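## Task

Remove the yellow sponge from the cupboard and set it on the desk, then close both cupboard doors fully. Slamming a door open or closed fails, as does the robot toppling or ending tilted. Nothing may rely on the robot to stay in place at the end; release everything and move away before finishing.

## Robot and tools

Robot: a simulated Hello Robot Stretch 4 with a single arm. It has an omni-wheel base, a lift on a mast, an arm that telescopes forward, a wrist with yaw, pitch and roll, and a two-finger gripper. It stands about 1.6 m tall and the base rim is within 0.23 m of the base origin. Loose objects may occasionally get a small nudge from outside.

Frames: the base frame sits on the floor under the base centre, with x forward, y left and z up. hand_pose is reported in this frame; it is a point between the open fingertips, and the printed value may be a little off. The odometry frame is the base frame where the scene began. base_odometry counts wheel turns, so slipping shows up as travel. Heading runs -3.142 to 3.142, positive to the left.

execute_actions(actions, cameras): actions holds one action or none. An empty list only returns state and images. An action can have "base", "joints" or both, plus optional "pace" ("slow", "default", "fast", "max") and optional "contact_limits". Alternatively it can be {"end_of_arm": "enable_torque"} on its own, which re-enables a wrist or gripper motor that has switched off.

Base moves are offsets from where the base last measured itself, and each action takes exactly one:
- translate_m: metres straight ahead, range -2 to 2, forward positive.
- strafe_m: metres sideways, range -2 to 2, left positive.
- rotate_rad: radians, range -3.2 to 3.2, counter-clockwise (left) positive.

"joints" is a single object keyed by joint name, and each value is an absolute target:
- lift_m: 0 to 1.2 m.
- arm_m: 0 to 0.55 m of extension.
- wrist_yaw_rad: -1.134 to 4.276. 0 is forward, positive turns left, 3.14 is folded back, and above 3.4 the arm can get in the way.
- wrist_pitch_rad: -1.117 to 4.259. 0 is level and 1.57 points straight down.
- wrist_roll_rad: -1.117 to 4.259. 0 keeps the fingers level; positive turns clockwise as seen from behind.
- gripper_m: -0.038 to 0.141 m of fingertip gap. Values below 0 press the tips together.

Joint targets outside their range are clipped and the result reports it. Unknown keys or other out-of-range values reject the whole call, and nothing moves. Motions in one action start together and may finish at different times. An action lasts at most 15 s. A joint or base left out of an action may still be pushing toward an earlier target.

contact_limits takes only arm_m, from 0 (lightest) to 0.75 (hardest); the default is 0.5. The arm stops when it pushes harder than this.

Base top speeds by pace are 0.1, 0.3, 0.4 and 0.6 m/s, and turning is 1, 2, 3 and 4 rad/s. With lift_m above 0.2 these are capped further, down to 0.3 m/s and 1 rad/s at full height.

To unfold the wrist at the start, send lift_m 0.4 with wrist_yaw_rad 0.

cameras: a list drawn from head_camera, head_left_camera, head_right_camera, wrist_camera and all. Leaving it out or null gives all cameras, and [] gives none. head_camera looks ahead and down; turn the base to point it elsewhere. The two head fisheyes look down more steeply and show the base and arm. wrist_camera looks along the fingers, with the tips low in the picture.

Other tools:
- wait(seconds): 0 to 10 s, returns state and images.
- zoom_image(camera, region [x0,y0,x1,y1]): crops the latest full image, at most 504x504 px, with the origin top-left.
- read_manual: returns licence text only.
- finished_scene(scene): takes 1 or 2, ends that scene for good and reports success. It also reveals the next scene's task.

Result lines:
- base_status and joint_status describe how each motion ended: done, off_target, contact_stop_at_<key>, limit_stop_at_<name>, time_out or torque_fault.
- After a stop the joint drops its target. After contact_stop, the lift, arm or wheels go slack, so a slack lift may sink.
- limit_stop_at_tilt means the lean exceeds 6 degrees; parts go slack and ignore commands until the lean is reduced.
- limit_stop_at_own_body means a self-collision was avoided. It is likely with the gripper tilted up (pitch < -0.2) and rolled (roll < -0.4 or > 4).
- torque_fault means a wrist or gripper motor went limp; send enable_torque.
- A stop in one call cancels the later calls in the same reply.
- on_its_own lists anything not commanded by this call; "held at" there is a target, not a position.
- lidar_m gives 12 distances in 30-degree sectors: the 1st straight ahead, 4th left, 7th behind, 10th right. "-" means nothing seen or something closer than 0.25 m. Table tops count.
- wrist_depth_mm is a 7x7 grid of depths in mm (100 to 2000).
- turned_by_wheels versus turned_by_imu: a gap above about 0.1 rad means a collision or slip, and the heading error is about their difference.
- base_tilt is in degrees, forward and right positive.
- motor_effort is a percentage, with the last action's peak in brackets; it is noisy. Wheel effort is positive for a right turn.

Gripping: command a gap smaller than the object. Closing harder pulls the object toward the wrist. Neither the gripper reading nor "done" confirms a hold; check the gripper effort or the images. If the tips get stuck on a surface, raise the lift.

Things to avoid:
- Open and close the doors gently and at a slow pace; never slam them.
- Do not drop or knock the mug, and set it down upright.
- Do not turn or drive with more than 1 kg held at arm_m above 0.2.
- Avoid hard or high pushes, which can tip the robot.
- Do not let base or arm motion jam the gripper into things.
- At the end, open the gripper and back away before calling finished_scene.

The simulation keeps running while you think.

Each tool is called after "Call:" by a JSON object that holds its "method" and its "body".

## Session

Call:
{"method": "execute_actions", "body": {"actions": []}}

Scene clock: 0.00 s.
base_odometry: x=+0.000 y=+0.000 heading=+0.000 (m, m, rad; odometry frame)
turned_by_wheels: +0.000 (rad since the last result)
turned_by_imu: +0.000 (rad since the last result)
base_tilt: forward=+0.0 right=-0.5 (deg)
lidar_m: 1.57 2.17 2.21 2.64 1.92 2.42 2.79 1.71 1.75 1.45 1.30 1.28
base_status: not commanded
joint_positions: lift_m=+0.198 arm_m=+0.002 wrist_yaw_rad=+3.063 wrist_pitch_rad=+0.021 wrist_roll_rad=-0.017 gripper_m=+0.057
joint_status: not commanded
motor_effort: lift_m=+20 arm_m=+0 wrist_yaw_rad=+1 wrist_pitch_rad=-6 wrist_roll_rad=+0 gripper_m=-3 wheel_0=+0 wheel_1=+0 wheel_2=+0 (%)
hand_pose: x=-0.1077 y=+0.1099 z=+0.3706 quat_wxyz=(+0.039, -0.011, -0.008, +0.999) (m; base frame)
wrist_depth_mm: 139 142 - - - - - / 107 140 - - - - - / 109 140 - - - - - / 118 139 - - - - - / 137 - - - - - - / 1661 1708 1430 1808 1618 1863 1863 / 1078 1098 976 1138 193 1160 1160
pictures: head_camera, head_left_camera, head_right_camera, wrist_camera
Images, in order (width x height): head_camera 420x560, head_left_camera 420x672, head_right_camera 420x672, wrist_camera 616x392.

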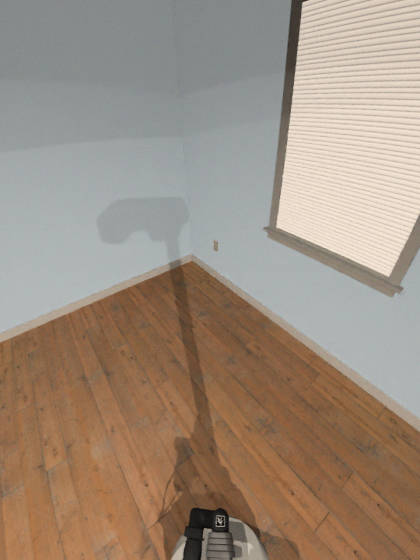

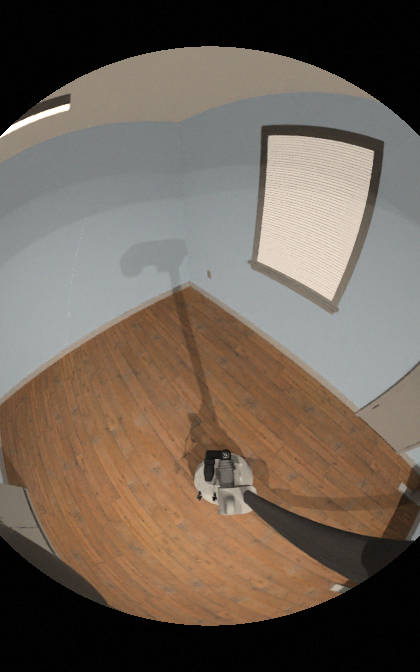

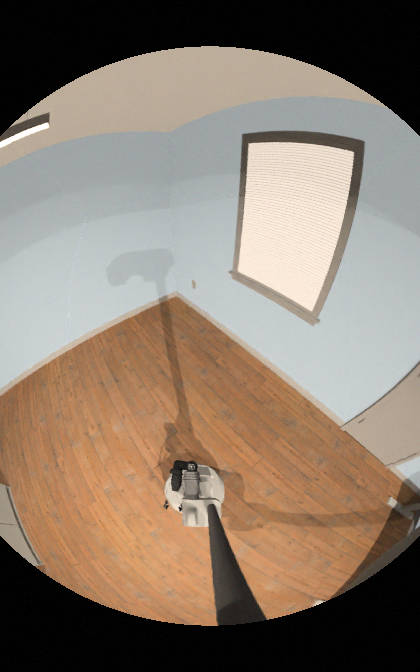

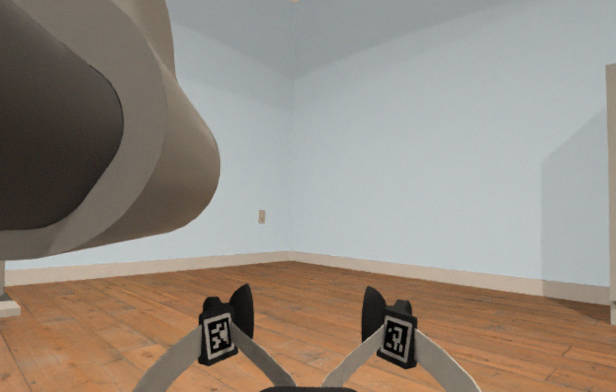

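Call:
{"method": "zoom_image", "body": {"camera": "head_left_camera", "region": [0, 430, 140, 620]}}

Call:
{"method": "zoom_image", "body": {"camera": "head_right_camera", "region": [280, 340, 420, 620]}}

Region (0, 430, 140, 620) of head_left_camera's 420x672 image, scaled by 2.653, with more detail than that image has; it fills the left 371 columns of this view, and the rest is white.

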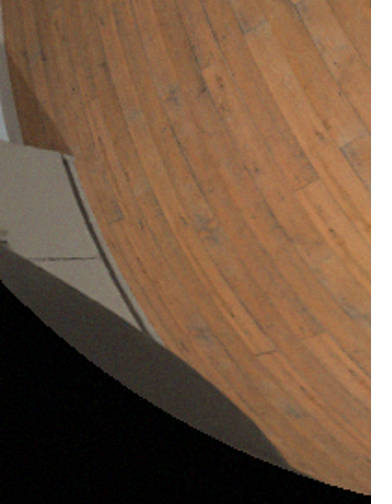

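Region (280, 340, 420, 620) of head_right_camera's 420x672 image, scaled by 1.800, with more detail than that image has.

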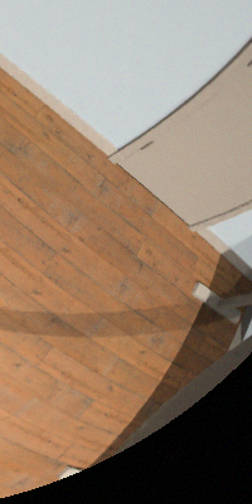

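Call:
{"method": "execute_actions", "body": {"actions": [{"base": {"rotate_rad": 2.15}, "pace": "max"}], "cameras": ["head_camera", "head_left_camera"]}}

Scene clock: 9.33 s.
base_odometry: x=+0.000 y=+0.000 heading=+2.150 (m, m, rad; odometry frame)
turned_by_wheels: +2.150 (rad since the last result)
turned_by_imu: +2.149 (rad since the last result)
base_tilt: forward=+0.0 right=-0.4 (deg)
lidar_m: 1.93 2.44 2.72 1.72 1.77 1.40 1.30 1.29 1.74 2.18 2.22 2.08
base_status: done
joint_positions: lift_m=+0.198 arm_m=+0.002 wrist_yaw_rad=+3.063 wrist_pitch_rad=+0.021 wrist_roll_rad=-0.017 gripper_m=+0.057
joint_status: not commanded
motor_effort: lift_m=+20(20) arm_m=+0(1) wrist_yaw_rad=+1(0) wrist_pitch_rad=-5(5) wrist_roll_rad=-1(1) gripper_m=-3(4) wheel_0=+1(6) wheel_1=+1(10) wheel_2=+1(10) (%)
hand_pose: x=-0.1077 y=+0.1099 z=+0.3706 quat_wxyz=(+0.039, -0.011, -0.008, +0.999) (m; base frame)
wrist_depth_mm: 139 142 1464 1499 1618 1661 1708 / 107 140 1464 1499 1576 1661 1708 / 109 140 1464 1464 1537 1661 1708 / 118 140 1464 1499 1537 1618 1618 / 137 1366 1397 1430 1537 1618 1661 / 1308 1366 1366 1464 1464 1576 1618 / 1078 1098 976 1138 193 1138 1138
pictures: head_camera, head_left_camera
Images, in order (width x height): head_camera 420x560, head_left_camera 420x672.

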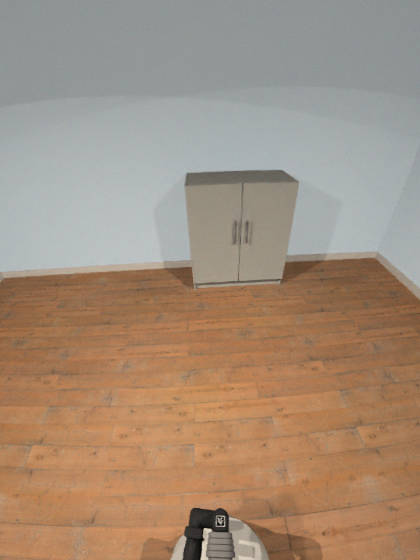

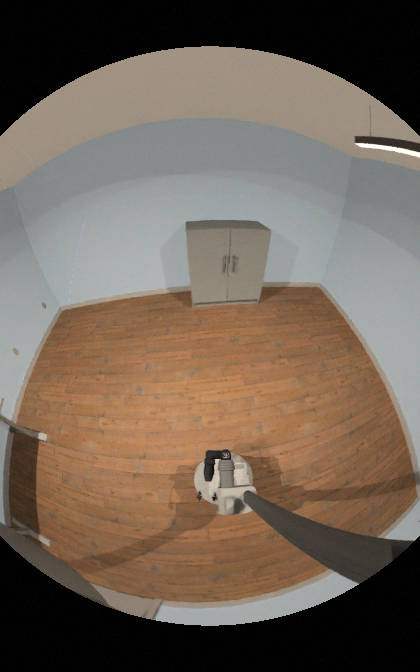

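Call:
{"method": "zoom_image", "body": {"camera": "head_camera", "region": [170, 160, 310, 300]}}

Region (170, 160, 310, 300) of head_camera's 420x560 image, scaled by 3.600, with more detail than that image has.

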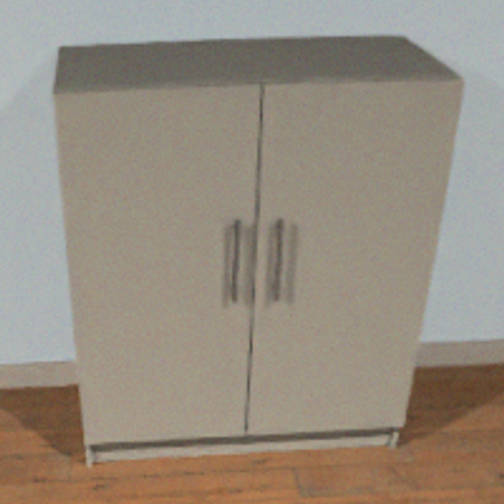

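Call:
{"method": "execute_actions", "body": {"actions": [{"base": {"translate_m": 1.19}, "joints": {"lift_m": 0.49, "arm_m": 0.1, "wrist_yaw_rad": 0.0, "wrist_pitch_rad": 0.02, "wrist_roll_rad": 0.0, "gripper_m": 0.06}, "pace": "max"}], "cameras": ["head_camera", "wrist_camera"]}}

Scene clock: 92.00 s.
base_odometry: x=-0.652 y=+0.996 heading=+2.150 (m, m, rad; odometry frame)
turned_by_wheels: +0.000 (rad since the last result)
turned_by_imu: -0.001 (rad since the last result)
base_tilt: forward=+0.1 right=-0.4 (deg)
lidar_m: 0.74 0.75 1.62 2.63 2.02 2.46 2.51 2.54 2.24 2.07 1.92 0.76
base_status: done
joint_positions: lift_m=+0.490 arm_m=+0.099 wrist_yaw_rad=+0.000 wrist_pitch_rad=+0.022 wrist_roll_rad=+0.000 gripper_m=+0.060
joint_status: all done
motor_effort: lift_m=+22(27) arm_m=+6(7) wrist_yaw_rad=-1(8) wrist_pitch_rad=-5(6) wrist_roll_rad=+0(4) gripper_m=-4(2) wheel_0=-1(5) wheel_1=-1(6) wheel_2=+0(14) (%)
hand_pose: x=+0.5583 y=-0.0873 z=+0.6617 quat_wxyz=(+1.000, +0.000, +0.011, +0.000) (m; base frame)
wrist_depth_mm: 430 439 452 462 477 484 496 / 430 439 452 462 469 480 492 / 427 439 449 459 469 480 492 / 430 436 442 452 462 477 492 / 421 433 445 452 459 480 484 / 421 430 433 445 424 473 480 / 418 427 433 445 452 469 480
pictures: head_camera, wrist_camera
Images, in order (width x height): head_camera 420x560, wrist_camera 616x392.

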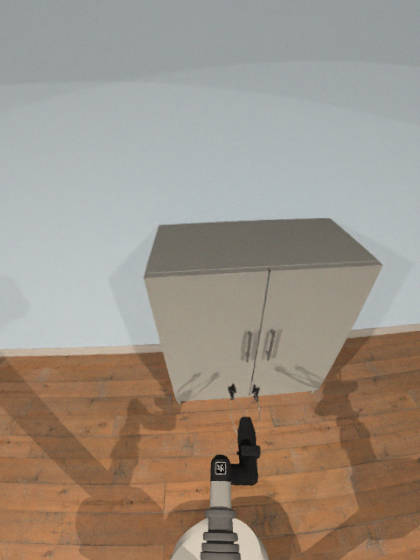

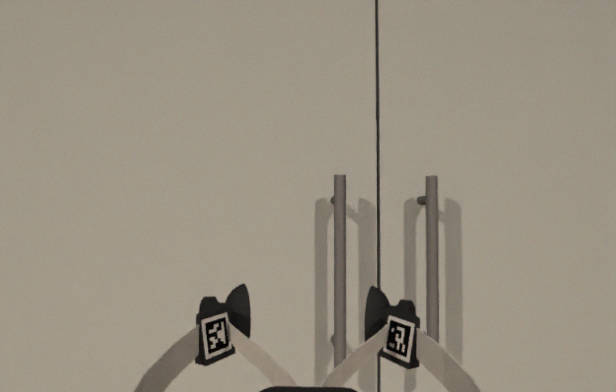

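Call:
{"method": "execute_actions", "body": {"actions": [{"base": {"strafe_m": -0.137}, "joints": {"arm_m": 0.26}, "pace": "fast"}], "cameras": ["wrist_camera"]}}

Scene clock: 99.37 s.
base_odometry: x=-0.537 y=+1.071 heading=+2.150 (m, m, rad; odometry frame)
turned_by_wheels: +0.000 (rad since the last result)
turned_by_imu: +0.000 (rad since the last result)
base_tilt: forward=+0.0 right=-0.4 (deg)
lidar_m: 0.75 0.77 1.63 2.77 2.12 2.63 2.49 2.55 2.08 1.94 1.93 0.83
base_status: done
joint_positions: lift_m=+0.490 arm_m=+0.259 wrist_yaw_rad=+0.000 wrist_pitch_rad=+0.022 wrist_roll_rad=+0.000 gripper_m=+0.060
joint_status: all done
motor_effort: lift_m=+23(22) arm_m=+6(9) wrist_yaw_rad=-1(1) wrist_pitch_rad=-5(4) wrist_roll_rad=+1(1) gripper_m=-5(3) wheel_0=+0(11) wheel_1=+0(11) wheel_2=+0(1) (%)
hand_pose: x=+0.7182 y=-0.0874 z=+0.6617 quat_wxyz=(+1.000, +0.000, +0.011, +0.000) (m; base frame)
wrist_depth_mm: 290 297 303 312 319 325 334 / 290 294 301 309 317 325 330 / 287 294 301 307 314 322 329 / 286 291 300 303 314 320 327 / 285 290 297 301 312 319 327 / 283 287 294 298 307 317 325 / 279 286 291 267 304 315 324
pictures: wrist_camera
Images, in order (width x height): wrist_camera 616x392.

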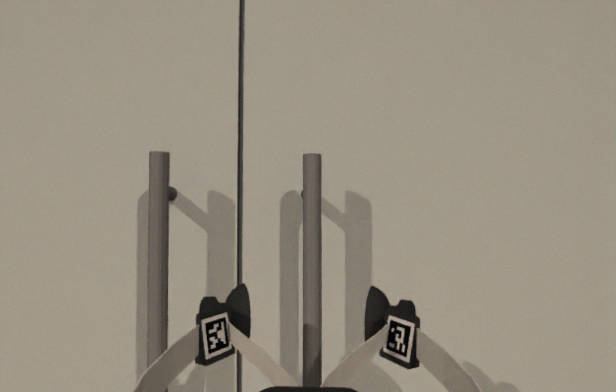

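Call:
{"method": "execute_actions", "body": {"actions": [{"joints": {"arm_m": 0.318, "gripper_m": -0.015}, "pace": "fast", "contact_limits": {"arm_m": 0.3}}], "cameras": ["wrist_camera"]}}

Scene clock: 106.63 s.
base_odometry: x=-0.537 y=+1.071 heading=+2.149 (m, m, rad; odometry frame)
turned_by_wheels: -0.001 (rad since the last result)
turned_by_imu: +0.000 (rad since the last result)
base_tilt: forward=+0.1 right=-0.5 (deg)
lidar_m: 0.72 0.76 1.62 2.76 2.16 2.60 2.49 2.54 2.10 1.93 1.95 0.80
base_status: not commanded
joint_positions: lift_m=+0.490 arm_m=+0.318 wrist_yaw_rad=-0.004 wrist_pitch_rad=+0.022 wrist_roll_rad=+0.000 gripper_m=-0.015
joint_status: all done
motor_effort: lift_m=+22(22) arm_m=+2(7) wrist_yaw_rad=+9(11) wrist_pitch_rad=-5(6) wrist_roll_rad=+0(0) gripper_m=-18(21) wheel_0=-4(4) wheel_1=-3(3) wheel_2=-2(1) (%)
contact_limits: arm_m 0.3
hand_pose: x=+0.7766 y=-0.0884 z=+0.6616 quat_wxyz=(+1.000, +0.000, +0.011, -0.002) (m; base frame)
wrist_depth_mm: 230 235 240 246 253 260 267 / 229 233 238 244 252 259 266 / 228 233 237 243 251 258 265 / 227 231 236 240 249 256 264 / 226 229 236 239 247 255 262 / 224 228 233 204 246 253 260 / 224 191 178 203 179 252 258
pictures: wrist_camera
Images, in order (width x height): wrist_camera 616x392.

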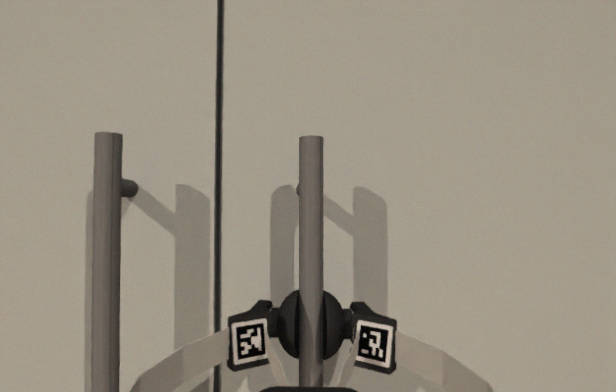

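Call:
{"method": "execute_actions", "body": {"actions": [{"base": {"strafe_m": -0.03}, "joints": {"arm_m": 0.218}}], "cameras": []}}

Call:
{"method": "execute_actions", "body": {"actions": [{"base": {"strafe_m": -0.06}, "joints": {"arm_m": 0.131}}]}}

Scene clock: 118.47 s.
base_odometry: x=-0.512 y=+1.087 heading=+2.149 (m, m, rad; odometry frame)
turned_by_wheels: -0.001 (rad since the last result)
turned_by_imu: +0.000 (rad since the last result)
base_tilt: forward=+0.0 right=-0.4 (deg)
lidar_m: 0.59 0.67 1.63 2.78 2.18 2.63 2.49 2.55 2.08 1.90 1.95 0.76
base_status: done
joint_positions: lift_m=+0.490 arm_m=+0.219 wrist_yaw_rad=-0.007 wrist_pitch_rad=+0.022 wrist_roll_rad=+0.000 gripper_m=-0.015
joint_status: all done
on_its_own: wrist_yaw_rad is at rest, and its effort (+21) is outside its rest range (-13 to +13)
motor_effort: lift_m=+22(22) arm_m=-8(10) wrist_yaw_rad=+21(22) wrist_pitch_rad=-5(5) wrist_roll_rad=+0(0) gripper_m=-16(19) wheel_0=-5(11) wheel_1=-2(9) wheel_2=-2(4) (%)
hand_pose: x=+0.6780 y=-0.0895 z=+0.6616 quat_wxyz=(+1.000, +0.000, +0.011, -0.004) (m; base frame)
wrist_depth_mm: 192 615 234 246 272 306 340 / 190 768 233 245 271 303 338 / 189 768 231 240 270 301 334 / 187 488 228 236 268 298 332 / 186 759 226 236 266 298 330 / 185 759 224 202 265 297 329 / 184 699 177 202 178 293 325
pictures: none
No camera images: the call's "cameras" was empty. Leave "cameras" out to get every camera's image.

Scene clock: 119.67 s.
base_odometry: x=-0.462 y=+1.120 heading=+2.148 (m, m, rad; odometry frame)
turned_by_wheels: -0.001 (rad since the last result)
turned_by_imu: -0.001 (rad since the last result)
base_tilt: forward=+0.0 right=-0.5 (deg)
lidar_m: 0.55 0.68 1.63 2.85 2.23 2.66 2.48 2.53 2.00 1.84 1.89 0.68
base_status: done
joint_positions: lift_m=+0.490 arm_m=+0.133 wrist_yaw_rad=-0.006 wrist_pitch_rad=+0.023 wrist_roll_rad=+0.000 gripper_m=-0.015
joint_status: all done
on_its_own: wrist_yaw_rad is at rest, and its effort (+17) is outside its rest range (-13 to +13)
motor_effort: lift_m=+22(22) arm_m=-8(12) wrist_yaw_rad=+17(20) wrist_pitch_rad=-8(7) wrist_roll_rad=+1(0) gripper_m=-18(19) wheel_0=-7(9) wheel_1=-2(11) wheel_2=-1(2) (%)
hand_pose: x=+0.5913 y=-0.0891 z=+0.6614 quat_wxyz=(+1.000, +0.000, +0.011, -0.003) (m; base frame)
wrist_depth_mm: 279 615 218 250 303 387 1025 / 277 842 216 249 303 384 1025 / 274 842 216 243 300 379 991 / 273 544 215 229 297 379 1008 / 272 831 214 234 297 377 991 / 271 842 208 201 296 370 991 / 270 741 178 201 177 370 991
pictures: head_camera, head_left_camera, head_right_camera, wrist_camera
Images, in order (width x height): head_camera 420x560, head_left_camera 420x672, head_right_camera 420x672, wrist_camera 616x392.

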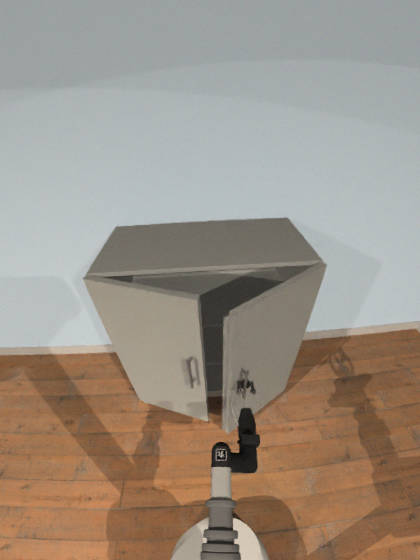

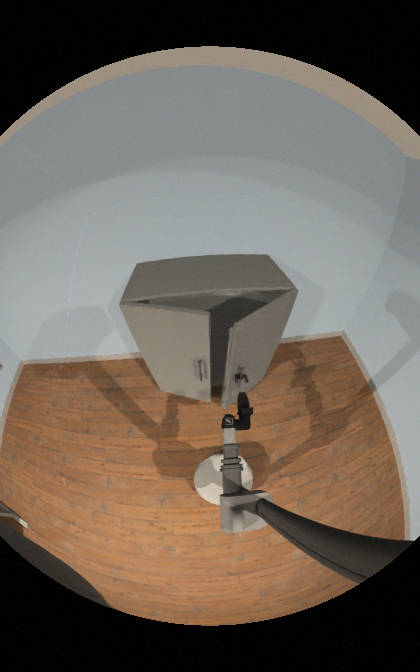

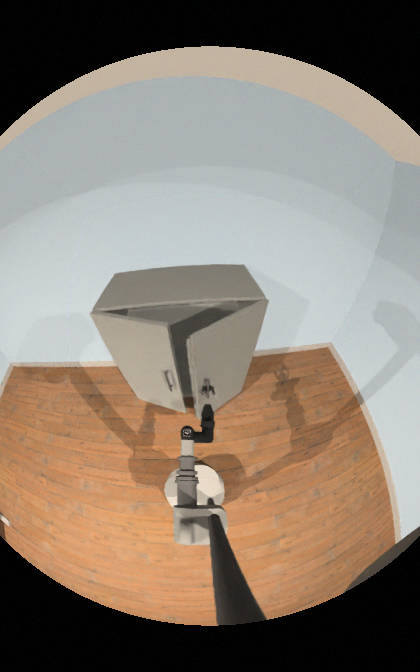

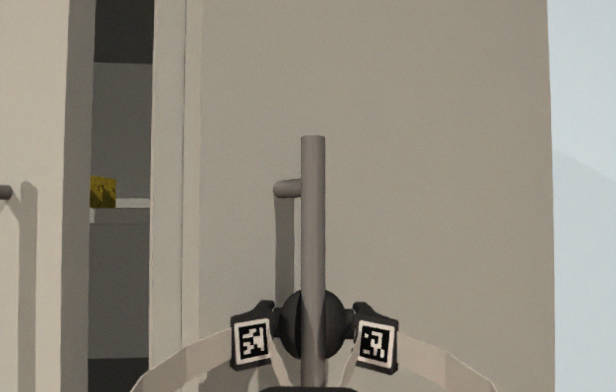

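Call:
{"method": "zoom_image", "body": {"camera": "wrist_camera", "region": [60, 150, 210, 250]}}

Call:
{"method": "zoom_image", "body": {"camera": "head_camera", "region": [70, 205, 340, 480]}}

Region (60, 150, 210, 250) of wrist_camera's 616x392 image, scaled by 3.360.

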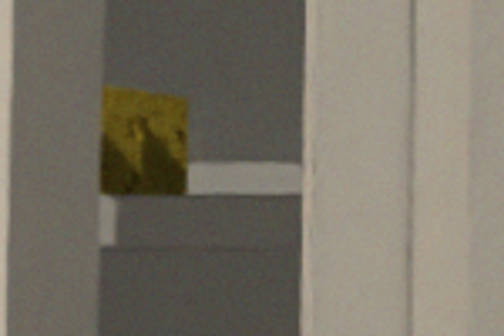

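Region (70, 205, 340, 480) of head_camera's 420x560 image, scaled by 1.833, with more detail than that image has; it fills the left 495 columns of this view, and the rest is white.

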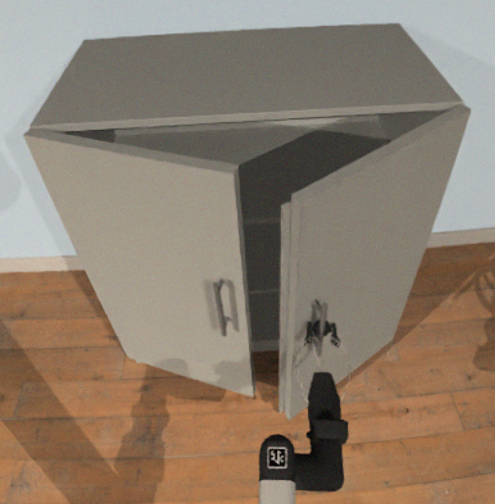

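Call:
{"method": "execute_actions", "body": {"actions": [{"base": {"strafe_m": 0.055}, "joints": {"arm_m": 0.225}}], "cameras": ["wrist_camera"]}}

Scene clock: 240.93 s.
base_odometry: x=-0.508 y=+1.090 heading=+2.148 (m, m, rad; odometry frame)
turned_by_wheels: +0.000 (rad since the last result)
turned_by_imu: +0.001 (rad since the last result)
base_tilt: forward=+0.1 right=-0.5 (deg)
lidar_m: 0.60 0.69 1.62 2.81 2.19 2.64 2.48 2.54 2.07 1.90 1.94 0.76
base_status: done
joint_positions: lift_m=+0.490 arm_m=+0.224 wrist_yaw_rad=-0.001 wrist_pitch_rad=+0.022 wrist_roll_rad=+0.000 gripper_m=-0.015
joint_status: all done
motor_effort: lift_m=+22(22) arm_m=+6(6) wrist_yaw_rad=+4(22) wrist_pitch_rad=-6(7) wrist_roll_rad=+0(0) gripper_m=-15(19) wheel_0=+1(12) wheel_1=-1(6) wheel_2=-1(2) (%)
hand_pose: x=+0.6831 y=-0.0877 z=+0.6616 quat_wxyz=(+1.000, +0.000, +0.011, +0.000) (m; base frame)
wrist_depth_mm: 186 647 229 244 268 297 330 / 185 768 229 243 267 296 327 / 183 768 228 238 265 294 325 / 182 480 226 234 264 293 324 / 182 759 224 234 262 290 322 / 181 750 221 202 260 289 319 / 181 198 179 199 181 286 317
pictures: wrist_camera
Images, in order (width x height): wrist_camera 616x392.

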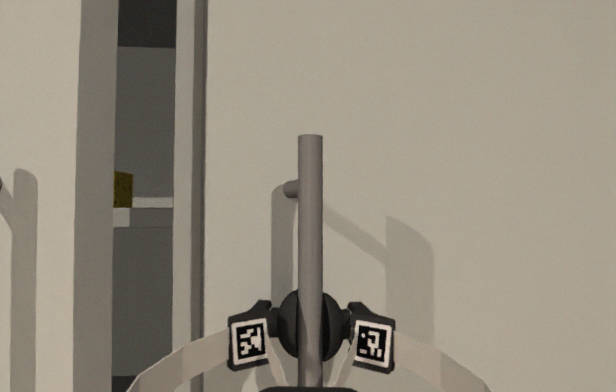

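Call:
{"method": "execute_actions", "body": {"actions": [{"base": {"strafe_m": 0.028}, "joints": {"arm_m": 0.325}, "contact_limits": {"arm_m": 0.3}}], "cameras": ["wrist_camera", "head_camera"]}}

Scene clock: 247.80 s.
base_odometry: x=-0.531 y=+1.075 heading=+2.148 (m, m, rad; odometry frame)
turned_by_wheels: +0.000 (rad since the last result)
turned_by_imu: +0.001 (rad since the last result)
base_tilt: forward=+0.0 right=-0.5 (deg)
lidar_m: 0.61 0.69 1.61 2.78 2.15 2.63 2.49 2.54 2.05 1.94 1.94 0.82
base_status: done
joint_positions: lift_m=+0.490 arm_m=+0.324 wrist_yaw_rad=+0.003 wrist_pitch_rad=+0.022 wrist_roll_rad=+0.000 gripper_m=-0.015
joint_status: all done
motor_effort: lift_m=+22(22) arm_m=+6(6) wrist_yaw_rad=-10(18) wrist_pitch_rad=-6(6) wrist_roll_rad=+0(0) gripper_m=-15(16) wheel_0=+2(8) wheel_1=+2(4) wheel_2=+1(4) (%)
contact_limits: arm_m 0.3
hand_pose: x=+0.7835 y=-0.0864 z=+0.6617 quat_wxyz=(+1.000, +0.000, +0.011, +0.002) (m; base frame)
wrist_depth_mm: 627 668 236 240 246 253 258 / 654 676 236 239 245 252 257 / 654 668 234 237 243 250 256 / 272 384 232 233 243 248 253 / 647 661 231 233 241 247 252 / 640 654 230 199 239 245 252 / 640 647 180 196 177 243 249
pictures: head_camera, wrist_camera
Images, in order (width x height): head_camera 420x560, wrist_camera 616x392.

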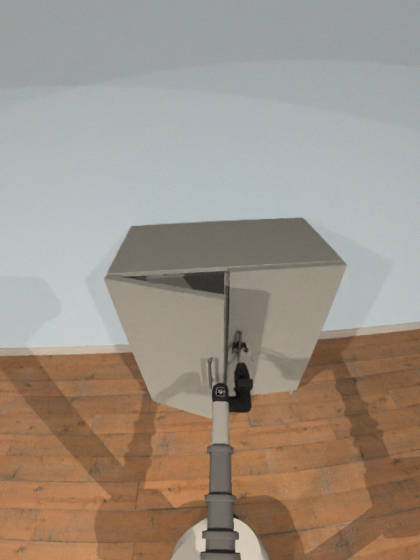

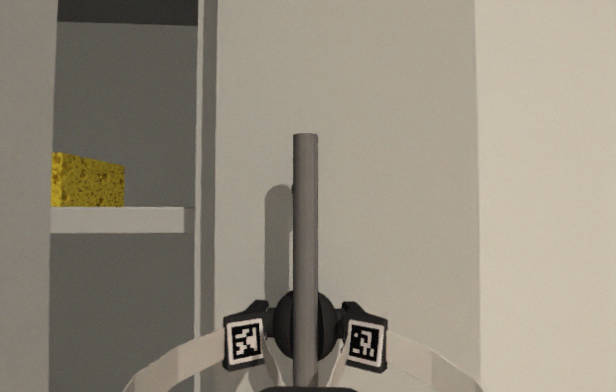

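Call:
{"method": "execute_actions", "body": {"actions": [{"joints": {"gripper_m": 0.032}, "pace": "fast"}], "cameras": []}}

Call:
{"method": "execute_actions", "body": {"actions": [{"joints": {"arm_m": 0.11, "lift_m": 0.65}, "pace": "fast"}], "cameras": ["wrist_camera", "head_camera"]}}

Scene clock: 312.30 s.
base_odometry: x=-0.531 y=+1.075 heading=+2.148 (m, m, rad; odometry frame)
turned_by_wheels: -0.001 (rad since the last result)
turned_by_imu: +0.000 (rad since the last result)
base_tilt: forward=+0.0 right=-0.4 (deg)
lidar_m: 0.61 0.69 1.62 2.77 2.16 2.58 2.50 2.52 2.08 1.92 1.94 0.82
base_status: not commanded
joint_positions: lift_m=+0.490 arm_m=+0.324 wrist_yaw_rad=-0.003 wrist_pitch_rad=+0.022 wrist_roll_rad=+0.000 gripper_m=+0.032
joint_status: all done
motor_effort: lift_m=+23(22) arm_m=+5(7) wrist_yaw_rad=+10(16) wrist_pitch_rad=-5(4) wrist_roll_rad=+0(0) gripper_m=-2(16) wheel_0=-1(2) wheel_1=+1(2) wheel_2=-1(2) (%)
hand_pose: x=+0.7831 y=-0.0883 z=+0.6617 quat_wxyz=(+1.000, +0.000, +0.011, -0.002) (m; base frame)
wrist_depth_mm: 647 661 242 246 252 259 265 / 654 668 241 245 252 257 263 / 647 661 238 243 250 256 263 / 272 397 237 242 249 254 260 / 640 654 236 241 247 253 259 / 640 654 233 213 246 252 257 / 634 647 190 202 186 251 257
pictures: none
No camera images: the call's "cameras" was empty. Leave "cameras" out to get every camera's image.

Scene clock: 313.77 s.
base_odometry: x=-0.531 y=+1.075 heading=+2.148 (m, m, rad; odometry frame)
turned_by_wheels: +0.000 (rad since the last result)
turned_by_imu: +0.000 (rad since the last result)
base_tilt: forward=+0.1 right=-0.3 (deg)
lidar_m: 0.60 0.69 1.61 2.78 2.16 2.62 2.49 2.54 2.08 1.93 1.94 0.81
base_status: not commanded
joint_positions: lift_m=+0.650 arm_m=+0.111 wrist_yaw_rad=+0.000 wrist_pitch_rad=+0.022 wrist_roll_rad=+0.000 gripper_m=+0.032
joint_status: all done
motor_effort: lift_m=+23(23) arm_m=-6(8) wrist_yaw_rad=+1(9) wrist_pitch_rad=-5(7) wrist_roll_rad=+0(0) gripper_m=-4(5) wheel_0=+0(1) wheel_1=+1(1) wheel_2=+0(1) (%)
hand_pose: x=+0.5704 y=-0.0875 z=+0.8216 quat_wxyz=(+1.000, +0.000, +0.011, +0.000) (m; base frame)
wrist_depth_mm: 332 312 931 946 976 1008 1008 / 330 312 455 459 473 488 496 / 329 309 452 459 469 480 492 / 325 306 449 459 466 480 484 / 325 306 445 452 466 473 484 / 324 303 293 452 462 477 480 / 319 300 182 413 187 469 484
pictures: head_camera, wrist_camera
Images, in order (width x height): head_camera 420x560, wrist_camera 616x392.

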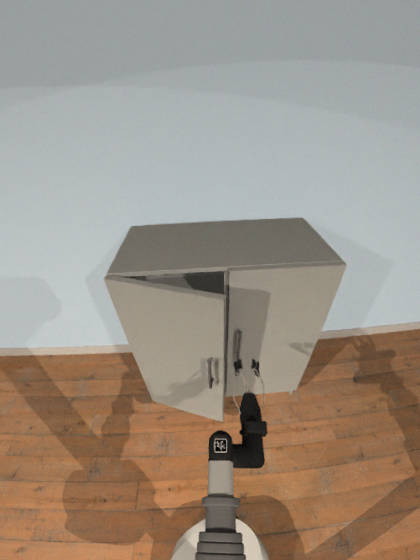

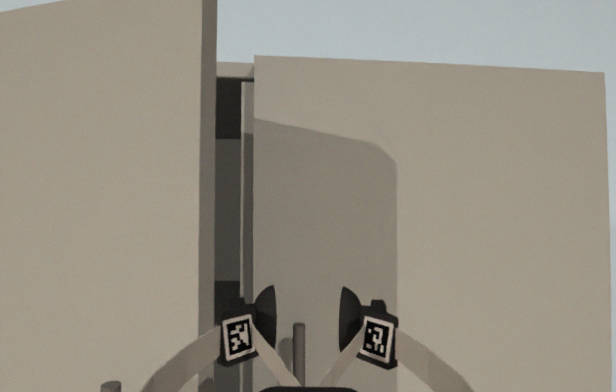

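Call:
{"method": "execute_actions", "body": {"actions": []}}

Scene clock: 323.70 s.
base_odometry: x=-0.531 y=+1.075 heading=+2.148 (m, m, rad; odometry frame)
turned_by_wheels: +0.000 (rad since the last result)
turned_by_imu: +0.000 (rad since the last result)
base_tilt: forward=+0.0 right=-0.5 (deg)
lidar_m: 0.61 0.69 1.61 2.74 2.14 2.60 2.50 2.56 2.07 1.93 1.93 0.81
base_status: not commanded
joint_positions: lift_m=+0.650 arm_m=+0.111 wrist_yaw_rad=+0.000 wrist_pitch_rad=+0.022 wrist_roll_rad=+0.000 gripper_m=+0.032
joint_status: all done
motor_effort: lift_m=+23(23) arm_m=-7(8) wrist_yaw_rad=+2(9) wrist_pitch_rad=-4(7) wrist_roll_rad=+0(0) gripper_m=-3(5) wheel_0=+0(1) wheel_1=+1(1) wheel_2=+0(1) (%)
hand_pose: x=+0.5704 y=-0.0875 z=+0.8216 quat_wxyz=(+1.000, +0.000, +0.011, +0.000) (m; base frame)
wrist_depth_mm: 332 312 931 946 976 1008 1025 / 332 309 455 459 473 484 496 / 327 309 452 455 473 480 496 / 325 307 449 455 469 480 488 / 324 304 445 455 459 477 488 / 322 304 293 449 462 473 484 / 319 301 182 413 187 473 480
pictures: head_camera, head_left_camera, head_right_camera, wrist_camera
Images, in order (width x height): head_camera 420x560, head_left_camera 420x672, head_right_camera 420x672, wrist_camera 616x392.

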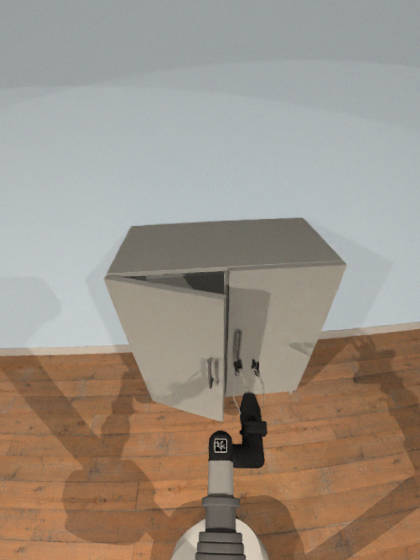

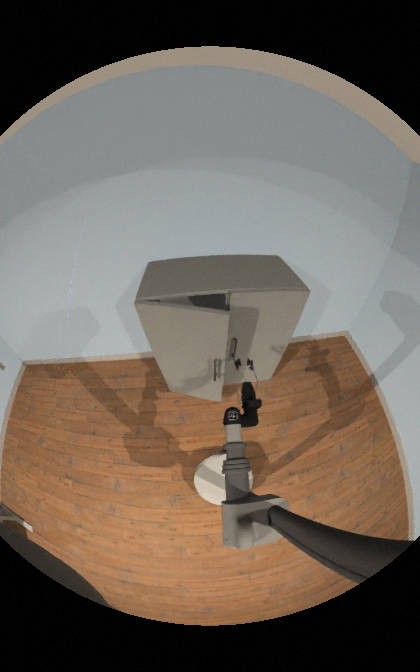

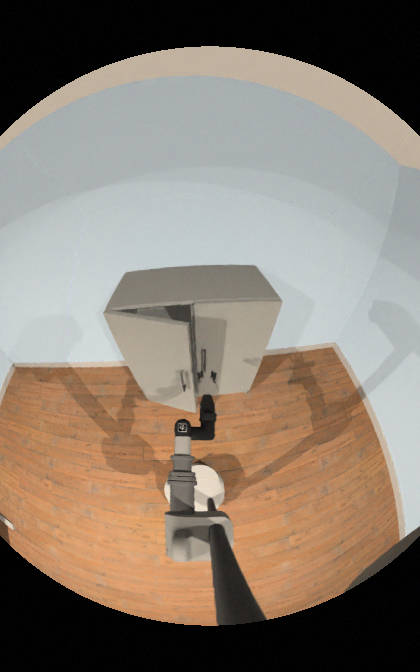

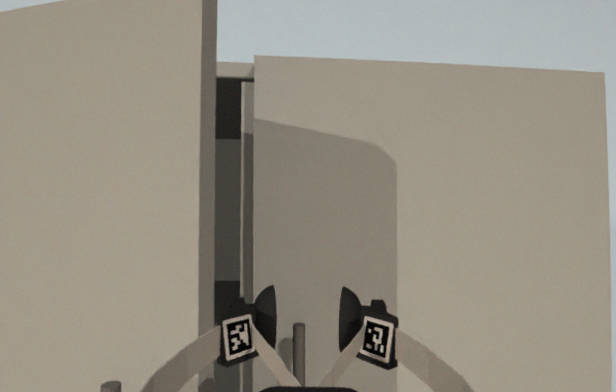

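Call:
{"method": "execute_actions", "body": {"actions": [{"base": {"strafe_m": -0.335}, "joints": {"wrist_yaw_rad": 1.4, "gripper_m": 0.0}, "pace": "fast"}], "cameras": ["head_camera"]}}

Call:
{"method": "execute_actions", "body": {"actions": [{"joints": {"arm_m": 0.40}, "pace": "fast", "contact_limits": {"arm_m": 0.2}}], "cameras": ["head_camera", "head_left_camera", "wrist_camera"]}}

Scene clock: 337.67 s.
base_odometry: x=-0.250 y=+1.258 heading=+2.148 (m, m, rad; odometry frame)
turned_by_wheels: +0.000 (rad since the last result)
turned_by_imu: +0.000 (rad since the last result)
base_tilt: forward=+0.0 right=-0.4 (deg)
lidar_m: 0.78 0.70 1.04 3.11 2.46 2.63 2.46 2.53 1.72 1.59 1.64 1.36
base_status: done
joint_positions: lift_m=+0.650 arm_m=+0.111 wrist_yaw_rad=+1.400 wrist_pitch_rad=+0.022 wrist_roll_rad=+0.000 gripper_m=+0.000
joint_status: all done
motor_effort: lift_m=+22(23) arm_m=-6(6) wrist_yaw_rad=+1(7) wrist_pitch_rad=-5(5) wrist_roll_rad=+0(0) gripper_m=-4(6) wheel_0=-1(10) wheel_1=+1(7) wheel_2=+0(0) (%)
hand_pose: x=+0.4173 y=+0.2693 z=+0.8216 quat_wxyz=(+0.765, -0.007, +0.008, +0.644) (m; base frame)
wrist_depth_mm: - - - - 1863 1308 338 / - - - - 1921 466 327 / - - - - 1863 466 338 / - - - - 1921 473 340 / - - - - 1808 469 340 / - - - 212 1756 469 330 / - - 177 202 178 397 329
pictures: head_camera
Images, in order (width x height): head_camera 420x560.

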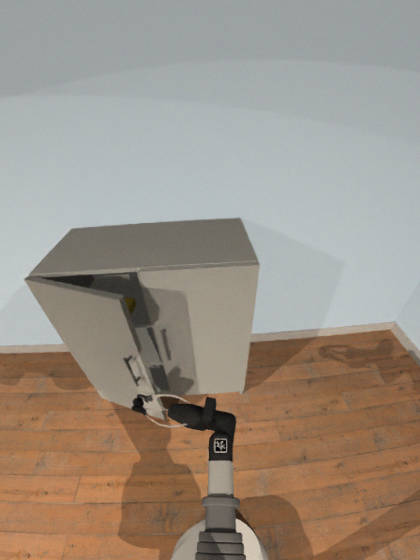

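Scene clock: 339.33 s.
base_odometry: x=-0.250 y=+1.258 heading=+2.148 (m, m, rad; odometry frame)
turned_by_wheels: +0.000 (rad since the last result)
turned_by_imu: +0.000 (rad since the last result)
base_tilt: forward=+0.0 right=-0.4 (deg)
lidar_m: 0.78 0.71 1.03 3.12 2.47 2.61 2.46 2.52 1.70 1.60 1.65 1.36
base_status: not commanded
joint_positions: lift_m=+0.650 arm_m=+0.399 wrist_yaw_rad=+1.400 wrist_pitch_rad=+0.022 wrist_roll_rad=+0.000 gripper_m=+0.000
joint_status: all done
motor_effort: lift_m=+23(23) arm_m=+6(6) wrist_yaw_rad=+0(1) wrist_pitch_rad=-5(6) wrist_roll_rad=+0(0) gripper_m=-6(5) wheel_0=-1(1) wheel_1=+1(1) wheel_2=+0(0) (%)
contact_limits: arm_m 0.2
hand_pose: x=+0.7050 y=+0.2694 z=+0.8216 quat_wxyz=(+0.765, -0.007, +0.008, +0.644) (m; base frame)
wrist_depth_mm: - - 286 - 384 210 171 / - - 285 1756 462 210 172 / - - 283 723 741 211 172 / - - 283 723 750 210 172 / - - 283 715 741 210 171 / - - 265 213 512 209 170 / - - 177 202 177 199 170
pictures: head_camera, head_left_camera, wrist_camera
Images, in order (width x height): head_camera 420x560, head_left_camera 420x672, wrist_camera 616x392.

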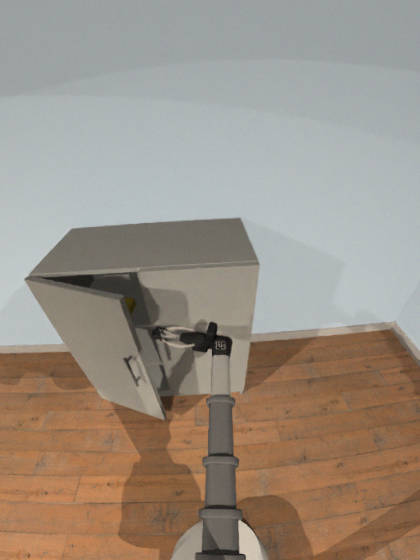

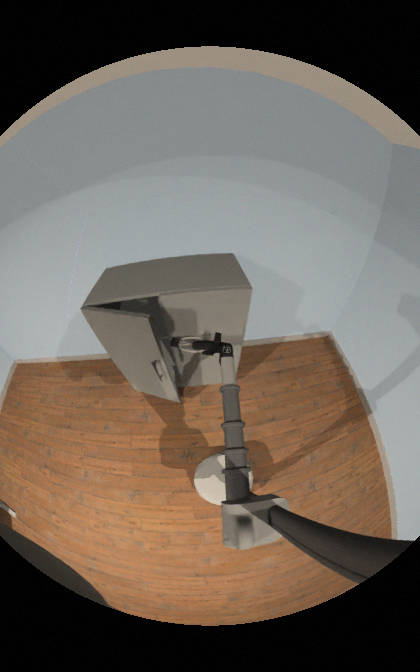

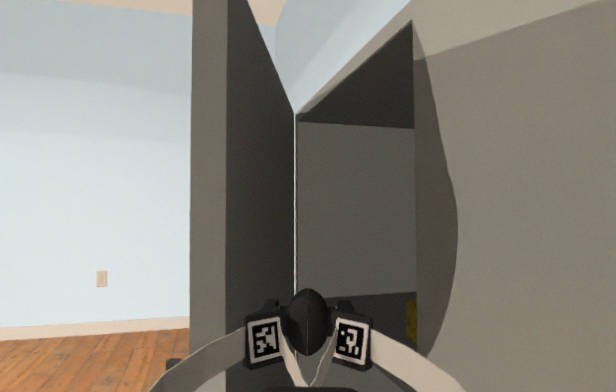

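Call:
{"method": "execute_actions", "body": {"actions": [{"base": {"strafe_m": 0.15}, "pace": "fast"}], "cameras": ["wrist_camera"]}}

Call:
{"method": "execute_actions", "body": {"actions": [{"base": {"strafe_m": 0.235}, "joints": {"arm_m": 0.16}}], "cameras": ["head_camera", "head_left_camera", "wrist_camera"]}}

Scene clock: 360.10 s.
base_odometry: x=-0.376 y=+1.176 heading=+2.148 (m, m, rad; odometry frame)
turned_by_wheels: +0.000 (rad since the last result)
turned_by_imu: +0.001 (rad since the last result)
base_tilt: forward=+0.0 right=-0.5 (deg)
lidar_m: 0.74 0.61 1.64 2.95 2.33 2.64 2.48 2.52 1.89 1.73 1.78 0.83
base_status: done
joint_positions: lift_m=+0.650 arm_m=+0.399 wrist_yaw_rad=+1.400 wrist_pitch_rad=+0.022 wrist_roll_rad=+0.000 gripper_m=+0.000
joint_status: not commanded
motor_effort: lift_m=+23(23) arm_m=+6(6) wrist_yaw_rad=+1(8) wrist_pitch_rad=-4(4) wrist_roll_rad=+0(0) gripper_m=-6(7) wheel_0=+0(13) wheel_1=+0(9) wheel_2=-1(1) (%)
hand_pose: x=+0.7051 y=+0.2693 z=+0.8216 quat_wxyz=(+0.765, -0.007, +0.008, +0.644) (m; base frame)
wrist_depth_mm: 126 139 224 - 368 345 343 / 125 139 224 492 500 500 500 / 124 139 222 554 603 647 647 / 124 138 222 544 597 647 640 / 123 138 221 544 591 634 647 / 122 138 203 213 574 615 603 / 121 130 175 202 178 332 287
pictures: wrist_camera
Images, in order (width x height): wrist_camera 616x392.

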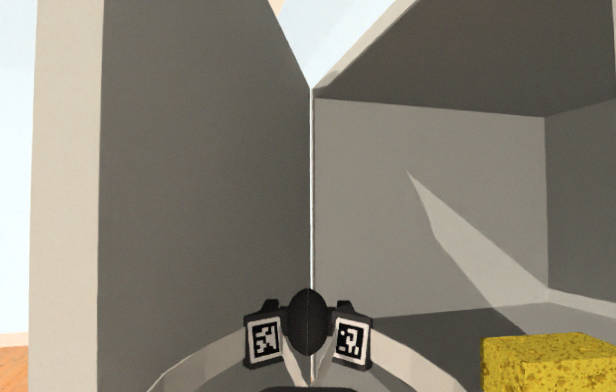

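Scene clock: 362.20 s.
base_odometry: x=-0.573 y=+1.048 heading=+2.148 (m, m, rad; odometry frame)
turned_by_wheels: +0.000 (rad since the last result)
turned_by_imu: +0.001 (rad since the last result)
base_tilt: forward=+0.0 right=-0.4 (deg)
lidar_m: 0.75 0.54 0.48 2.73 2.13 2.57 2.49 2.56 2.12 1.98 1.94 0.82
base_status: done
joint_positions: lift_m=+0.650 arm_m=+0.161 wrist_yaw_rad=+1.400 wrist_pitch_rad=+0.022 wrist_roll_rad=+0.000 gripper_m=+0.000
joint_status: all done
motor_effort: lift_m=+23(23) arm_m=-6(8) wrist_yaw_rad=+0(14) wrist_pitch_rad=-5(4) wrist_roll_rad=+0(0) gripper_m=-6(7) wheel_0=+2(14) wheel_1=-2(6) wheel_2=-1(2) (%)
hand_pose: x=+0.4672 y=+0.2694 z=+0.8216 quat_wxyz=(+0.765, -0.007, +0.008, +0.644) (m; base frame)
wrist_depth_mm: - 336 342 349 359 370 394 / - 330 338 347 355 368 375 / - 329 338 343 353 366 373 / - 325 334 342 351 362 370 / - 325 330 340 347 359 366 / - 324 330 213 349 355 366 / - 320 177 202 178 353 362
pictures: head_camera, head_left_camera, wrist_camera
Images, in order (width x height): head_camera 420x560, head_left_camera 420x672, wrist_camera 616x392.

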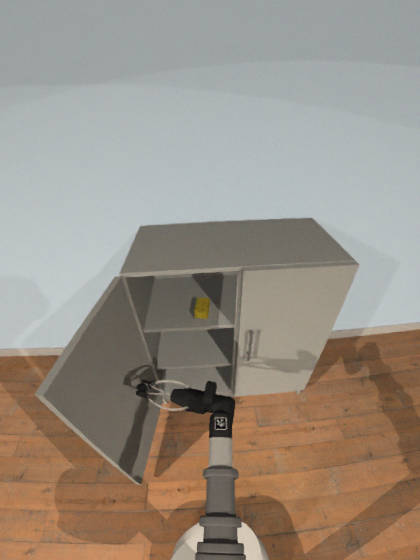

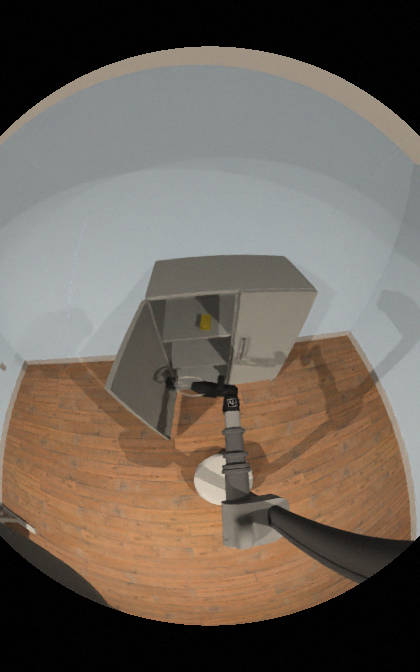

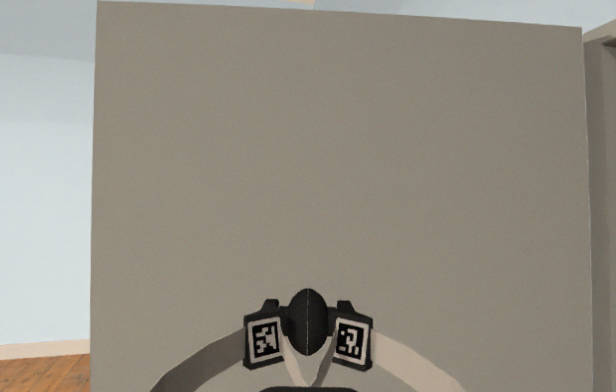

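Call:
{"method": "execute_actions", "body": {"actions": [], "cameras": ["head_camera", "wrist_camera"]}}

Scene clock: 365.90 s.
base_odometry: x=-0.573 y=+1.048 heading=+2.148 (m, m, rad; odometry frame)
turned_by_wheels: +0.000 (rad since the last result)
turned_by_imu: +0.000 (rad since the last result)
base_tilt: forward=+0.0 right=-0.4 (deg)
lidar_m: 0.76 0.54 0.49 2.72 2.12 2.56 2.50 2.55 2.12 1.97 1.92 0.80
base_status: done
joint_positions: lift_m=+0.650 arm_m=+0.161 wrist_yaw_rad=+1.400 wrist_pitch_rad=+0.022 wrist_roll_rad=+0.000 gripper_m=+0.000
joint_status: all done
motor_effort: lift_m=+23(23) arm_m=-6(8) wrist_yaw_rad=+1(14) wrist_pitch_rad=-5(4) wrist_roll_rad=+0(0) gripper_m=-5(7) wheel_0=+2(14) wheel_1=-2(6) wheel_2=-1(2) (%)
hand_pose: x=+0.4672 y=+0.2694 z=+0.8216 quat_wxyz=(+0.765, -0.007, +0.008, +0.644) (m; base frame)
wrist_depth_mm: - 332 340 347 359 370 397 / - 332 338 347 355 364 373 / - 329 336 343 353 362 370 / - 325 334 342 349 362 370 / - 325 334 342 351 359 368 / - 322 330 212 349 357 364 / - 320 177 202 178 355 362
pictures: head_camera, wrist_camera
Images, in order (width x height): head_camera 420x560, wrist_camera 616x392.

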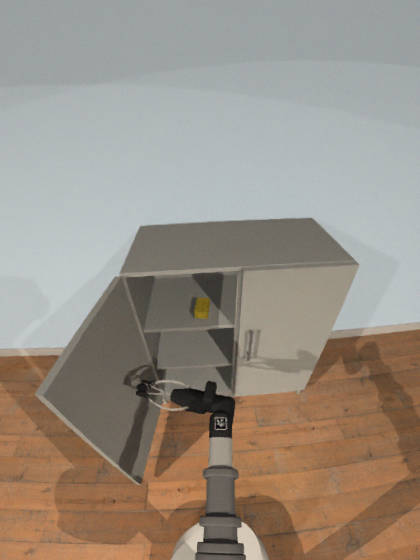

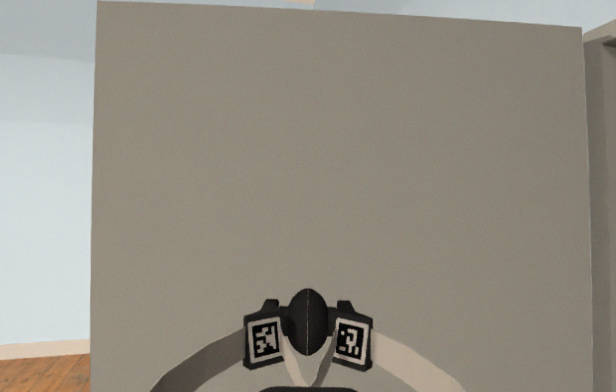

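Call:
{"method": "execute_actions", "body": {"actions": [{"base": {"strafe_m": 0.195}, "joints": {"wrist_yaw_rad": 0.0, "wrist_pitch_rad": 0.5, "gripper_m": 0.12, "lift_m": 0.72, "arm_m": 0.34}, "pace": "fast"}], "cameras": ["head_camera", "wrist_camera"]}}

Scene clock: 388.23 s.
base_odometry: x=-0.737 y=+0.941 heading=+2.148 (m, m, rad; odometry frame)
turned_by_wheels: +0.000 (rad since the last result)
turned_by_imu: +0.001 (rad since the last result)
base_tilt: forward=+0.0 right=-0.4 (deg)
lidar_m: 0.66 0.36 1.58 2.52 1.96 2.32 2.51 2.57 2.35 2.18 1.90 0.82
base_status: done
joint_positions: lift_m=+0.720 arm_m=+0.339 wrist_yaw_rad=+0.000 wrist_pitch_rad=+0.502 wrist_roll_rad=+0.000 gripper_m=+0.120
joint_status: all done
motor_effort: lift_m=+24(24) arm_m=+6(8) wrist_yaw_rad=-1(8) wrist_pitch_rad=-3(3) wrist_roll_rad=+0(0) gripper_m=+1(4) wheel_0=+0(9) wheel_1=-1(9) wheel_2=+0(2) (%)
hand_pose: x=+0.7628 y=-0.0873 z=+0.7592 quat_wxyz=(+0.969, +0.000, +0.248, +0.000) (m; base frame)
wrist_depth_mm: 415 559 574 591 603 609 627 / 413 585 609 621 634 647 661 / 410 591 634 634 640 640 647 / 397 449 445 364 449 445 421 / 342 342 343 332 343 342 277 / 286 285 290 301 303 310 286 / 389 521 585 627 591 324 300
pictures: head_camera, wrist_camera
Images, in order (width x height): head_camera 420x560, wrist_camera 616x392.

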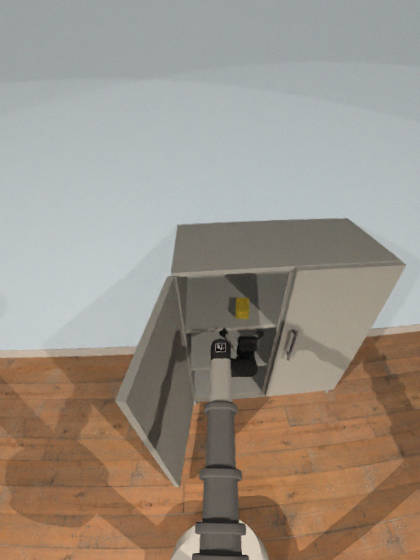

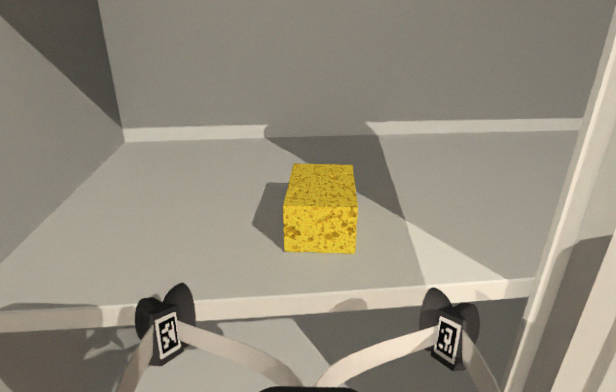

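Call:
{"method": "execute_actions", "body": {"actions": [{"joints": {"wrist_yaw_rad": -0.045, "gripper_m": 0.1, "lift_m": 0.708, "arm_m": 0.512}, "pace": "fast", "contact_limits": {"arm_m": 0.25}}], "cameras": ["wrist_camera"]}}

Scene clock: 400.83 s.
base_odometry: x=-0.737 y=+0.941 heading=+2.148 (m, m, rad; odometry frame)
turned_by_wheels: +0.000 (rad since the last result)
turned_by_imu: +0.001 (rad since the last result)
base_tilt: forward=+0.0 right=-0.4 (deg)
lidar_m: 0.64 0.34 1.61 2.53 1.95 2.31 2.51 2.56 2.34 2.18 1.87 0.81
base_status: not commanded
joint_positions: lift_m=+0.708 arm_m=+0.511 wrist_yaw_rad=-0.045 wrist_pitch_rad=+0.502 wrist_roll_rad=+0.000 gripper_m=+0.100
joint_status: all done
motor_effort: lift_m=+16(26) arm_m=+7(8) wrist_yaw_rad=+0(3) wrist_pitch_rad=-4(4) wrist_roll_rad=+0(0) gripper_m=-3(1) wheel_0=+0(0) wheel_1=-1(1) wheel_2=+0(0) (%)
contact_limits: arm_m 0.25
hand_pose: x=+0.9305 y=-0.0987 z=+0.7478 quat_wxyz=(+0.968, +0.006, +0.248, -0.022) (m; base frame)
wrist_depth_mm: 394 407 418 430 442 459 473 / 415 427 445 455 473 488 504 / 439 452 469 492 504 517 535 / 413 418 421 418 418 421 424 / 320 322 320 241 324 322 322 / 258 260 242 196 213 262 260 / 217 211 193 172 185 212 218
pictures: wrist_camera
Images, in order (width x height): wrist_camera 616x392.

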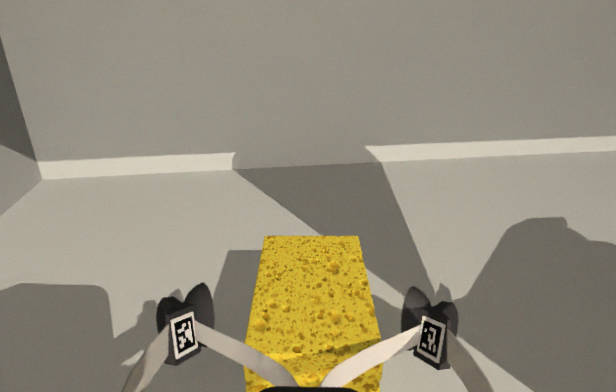

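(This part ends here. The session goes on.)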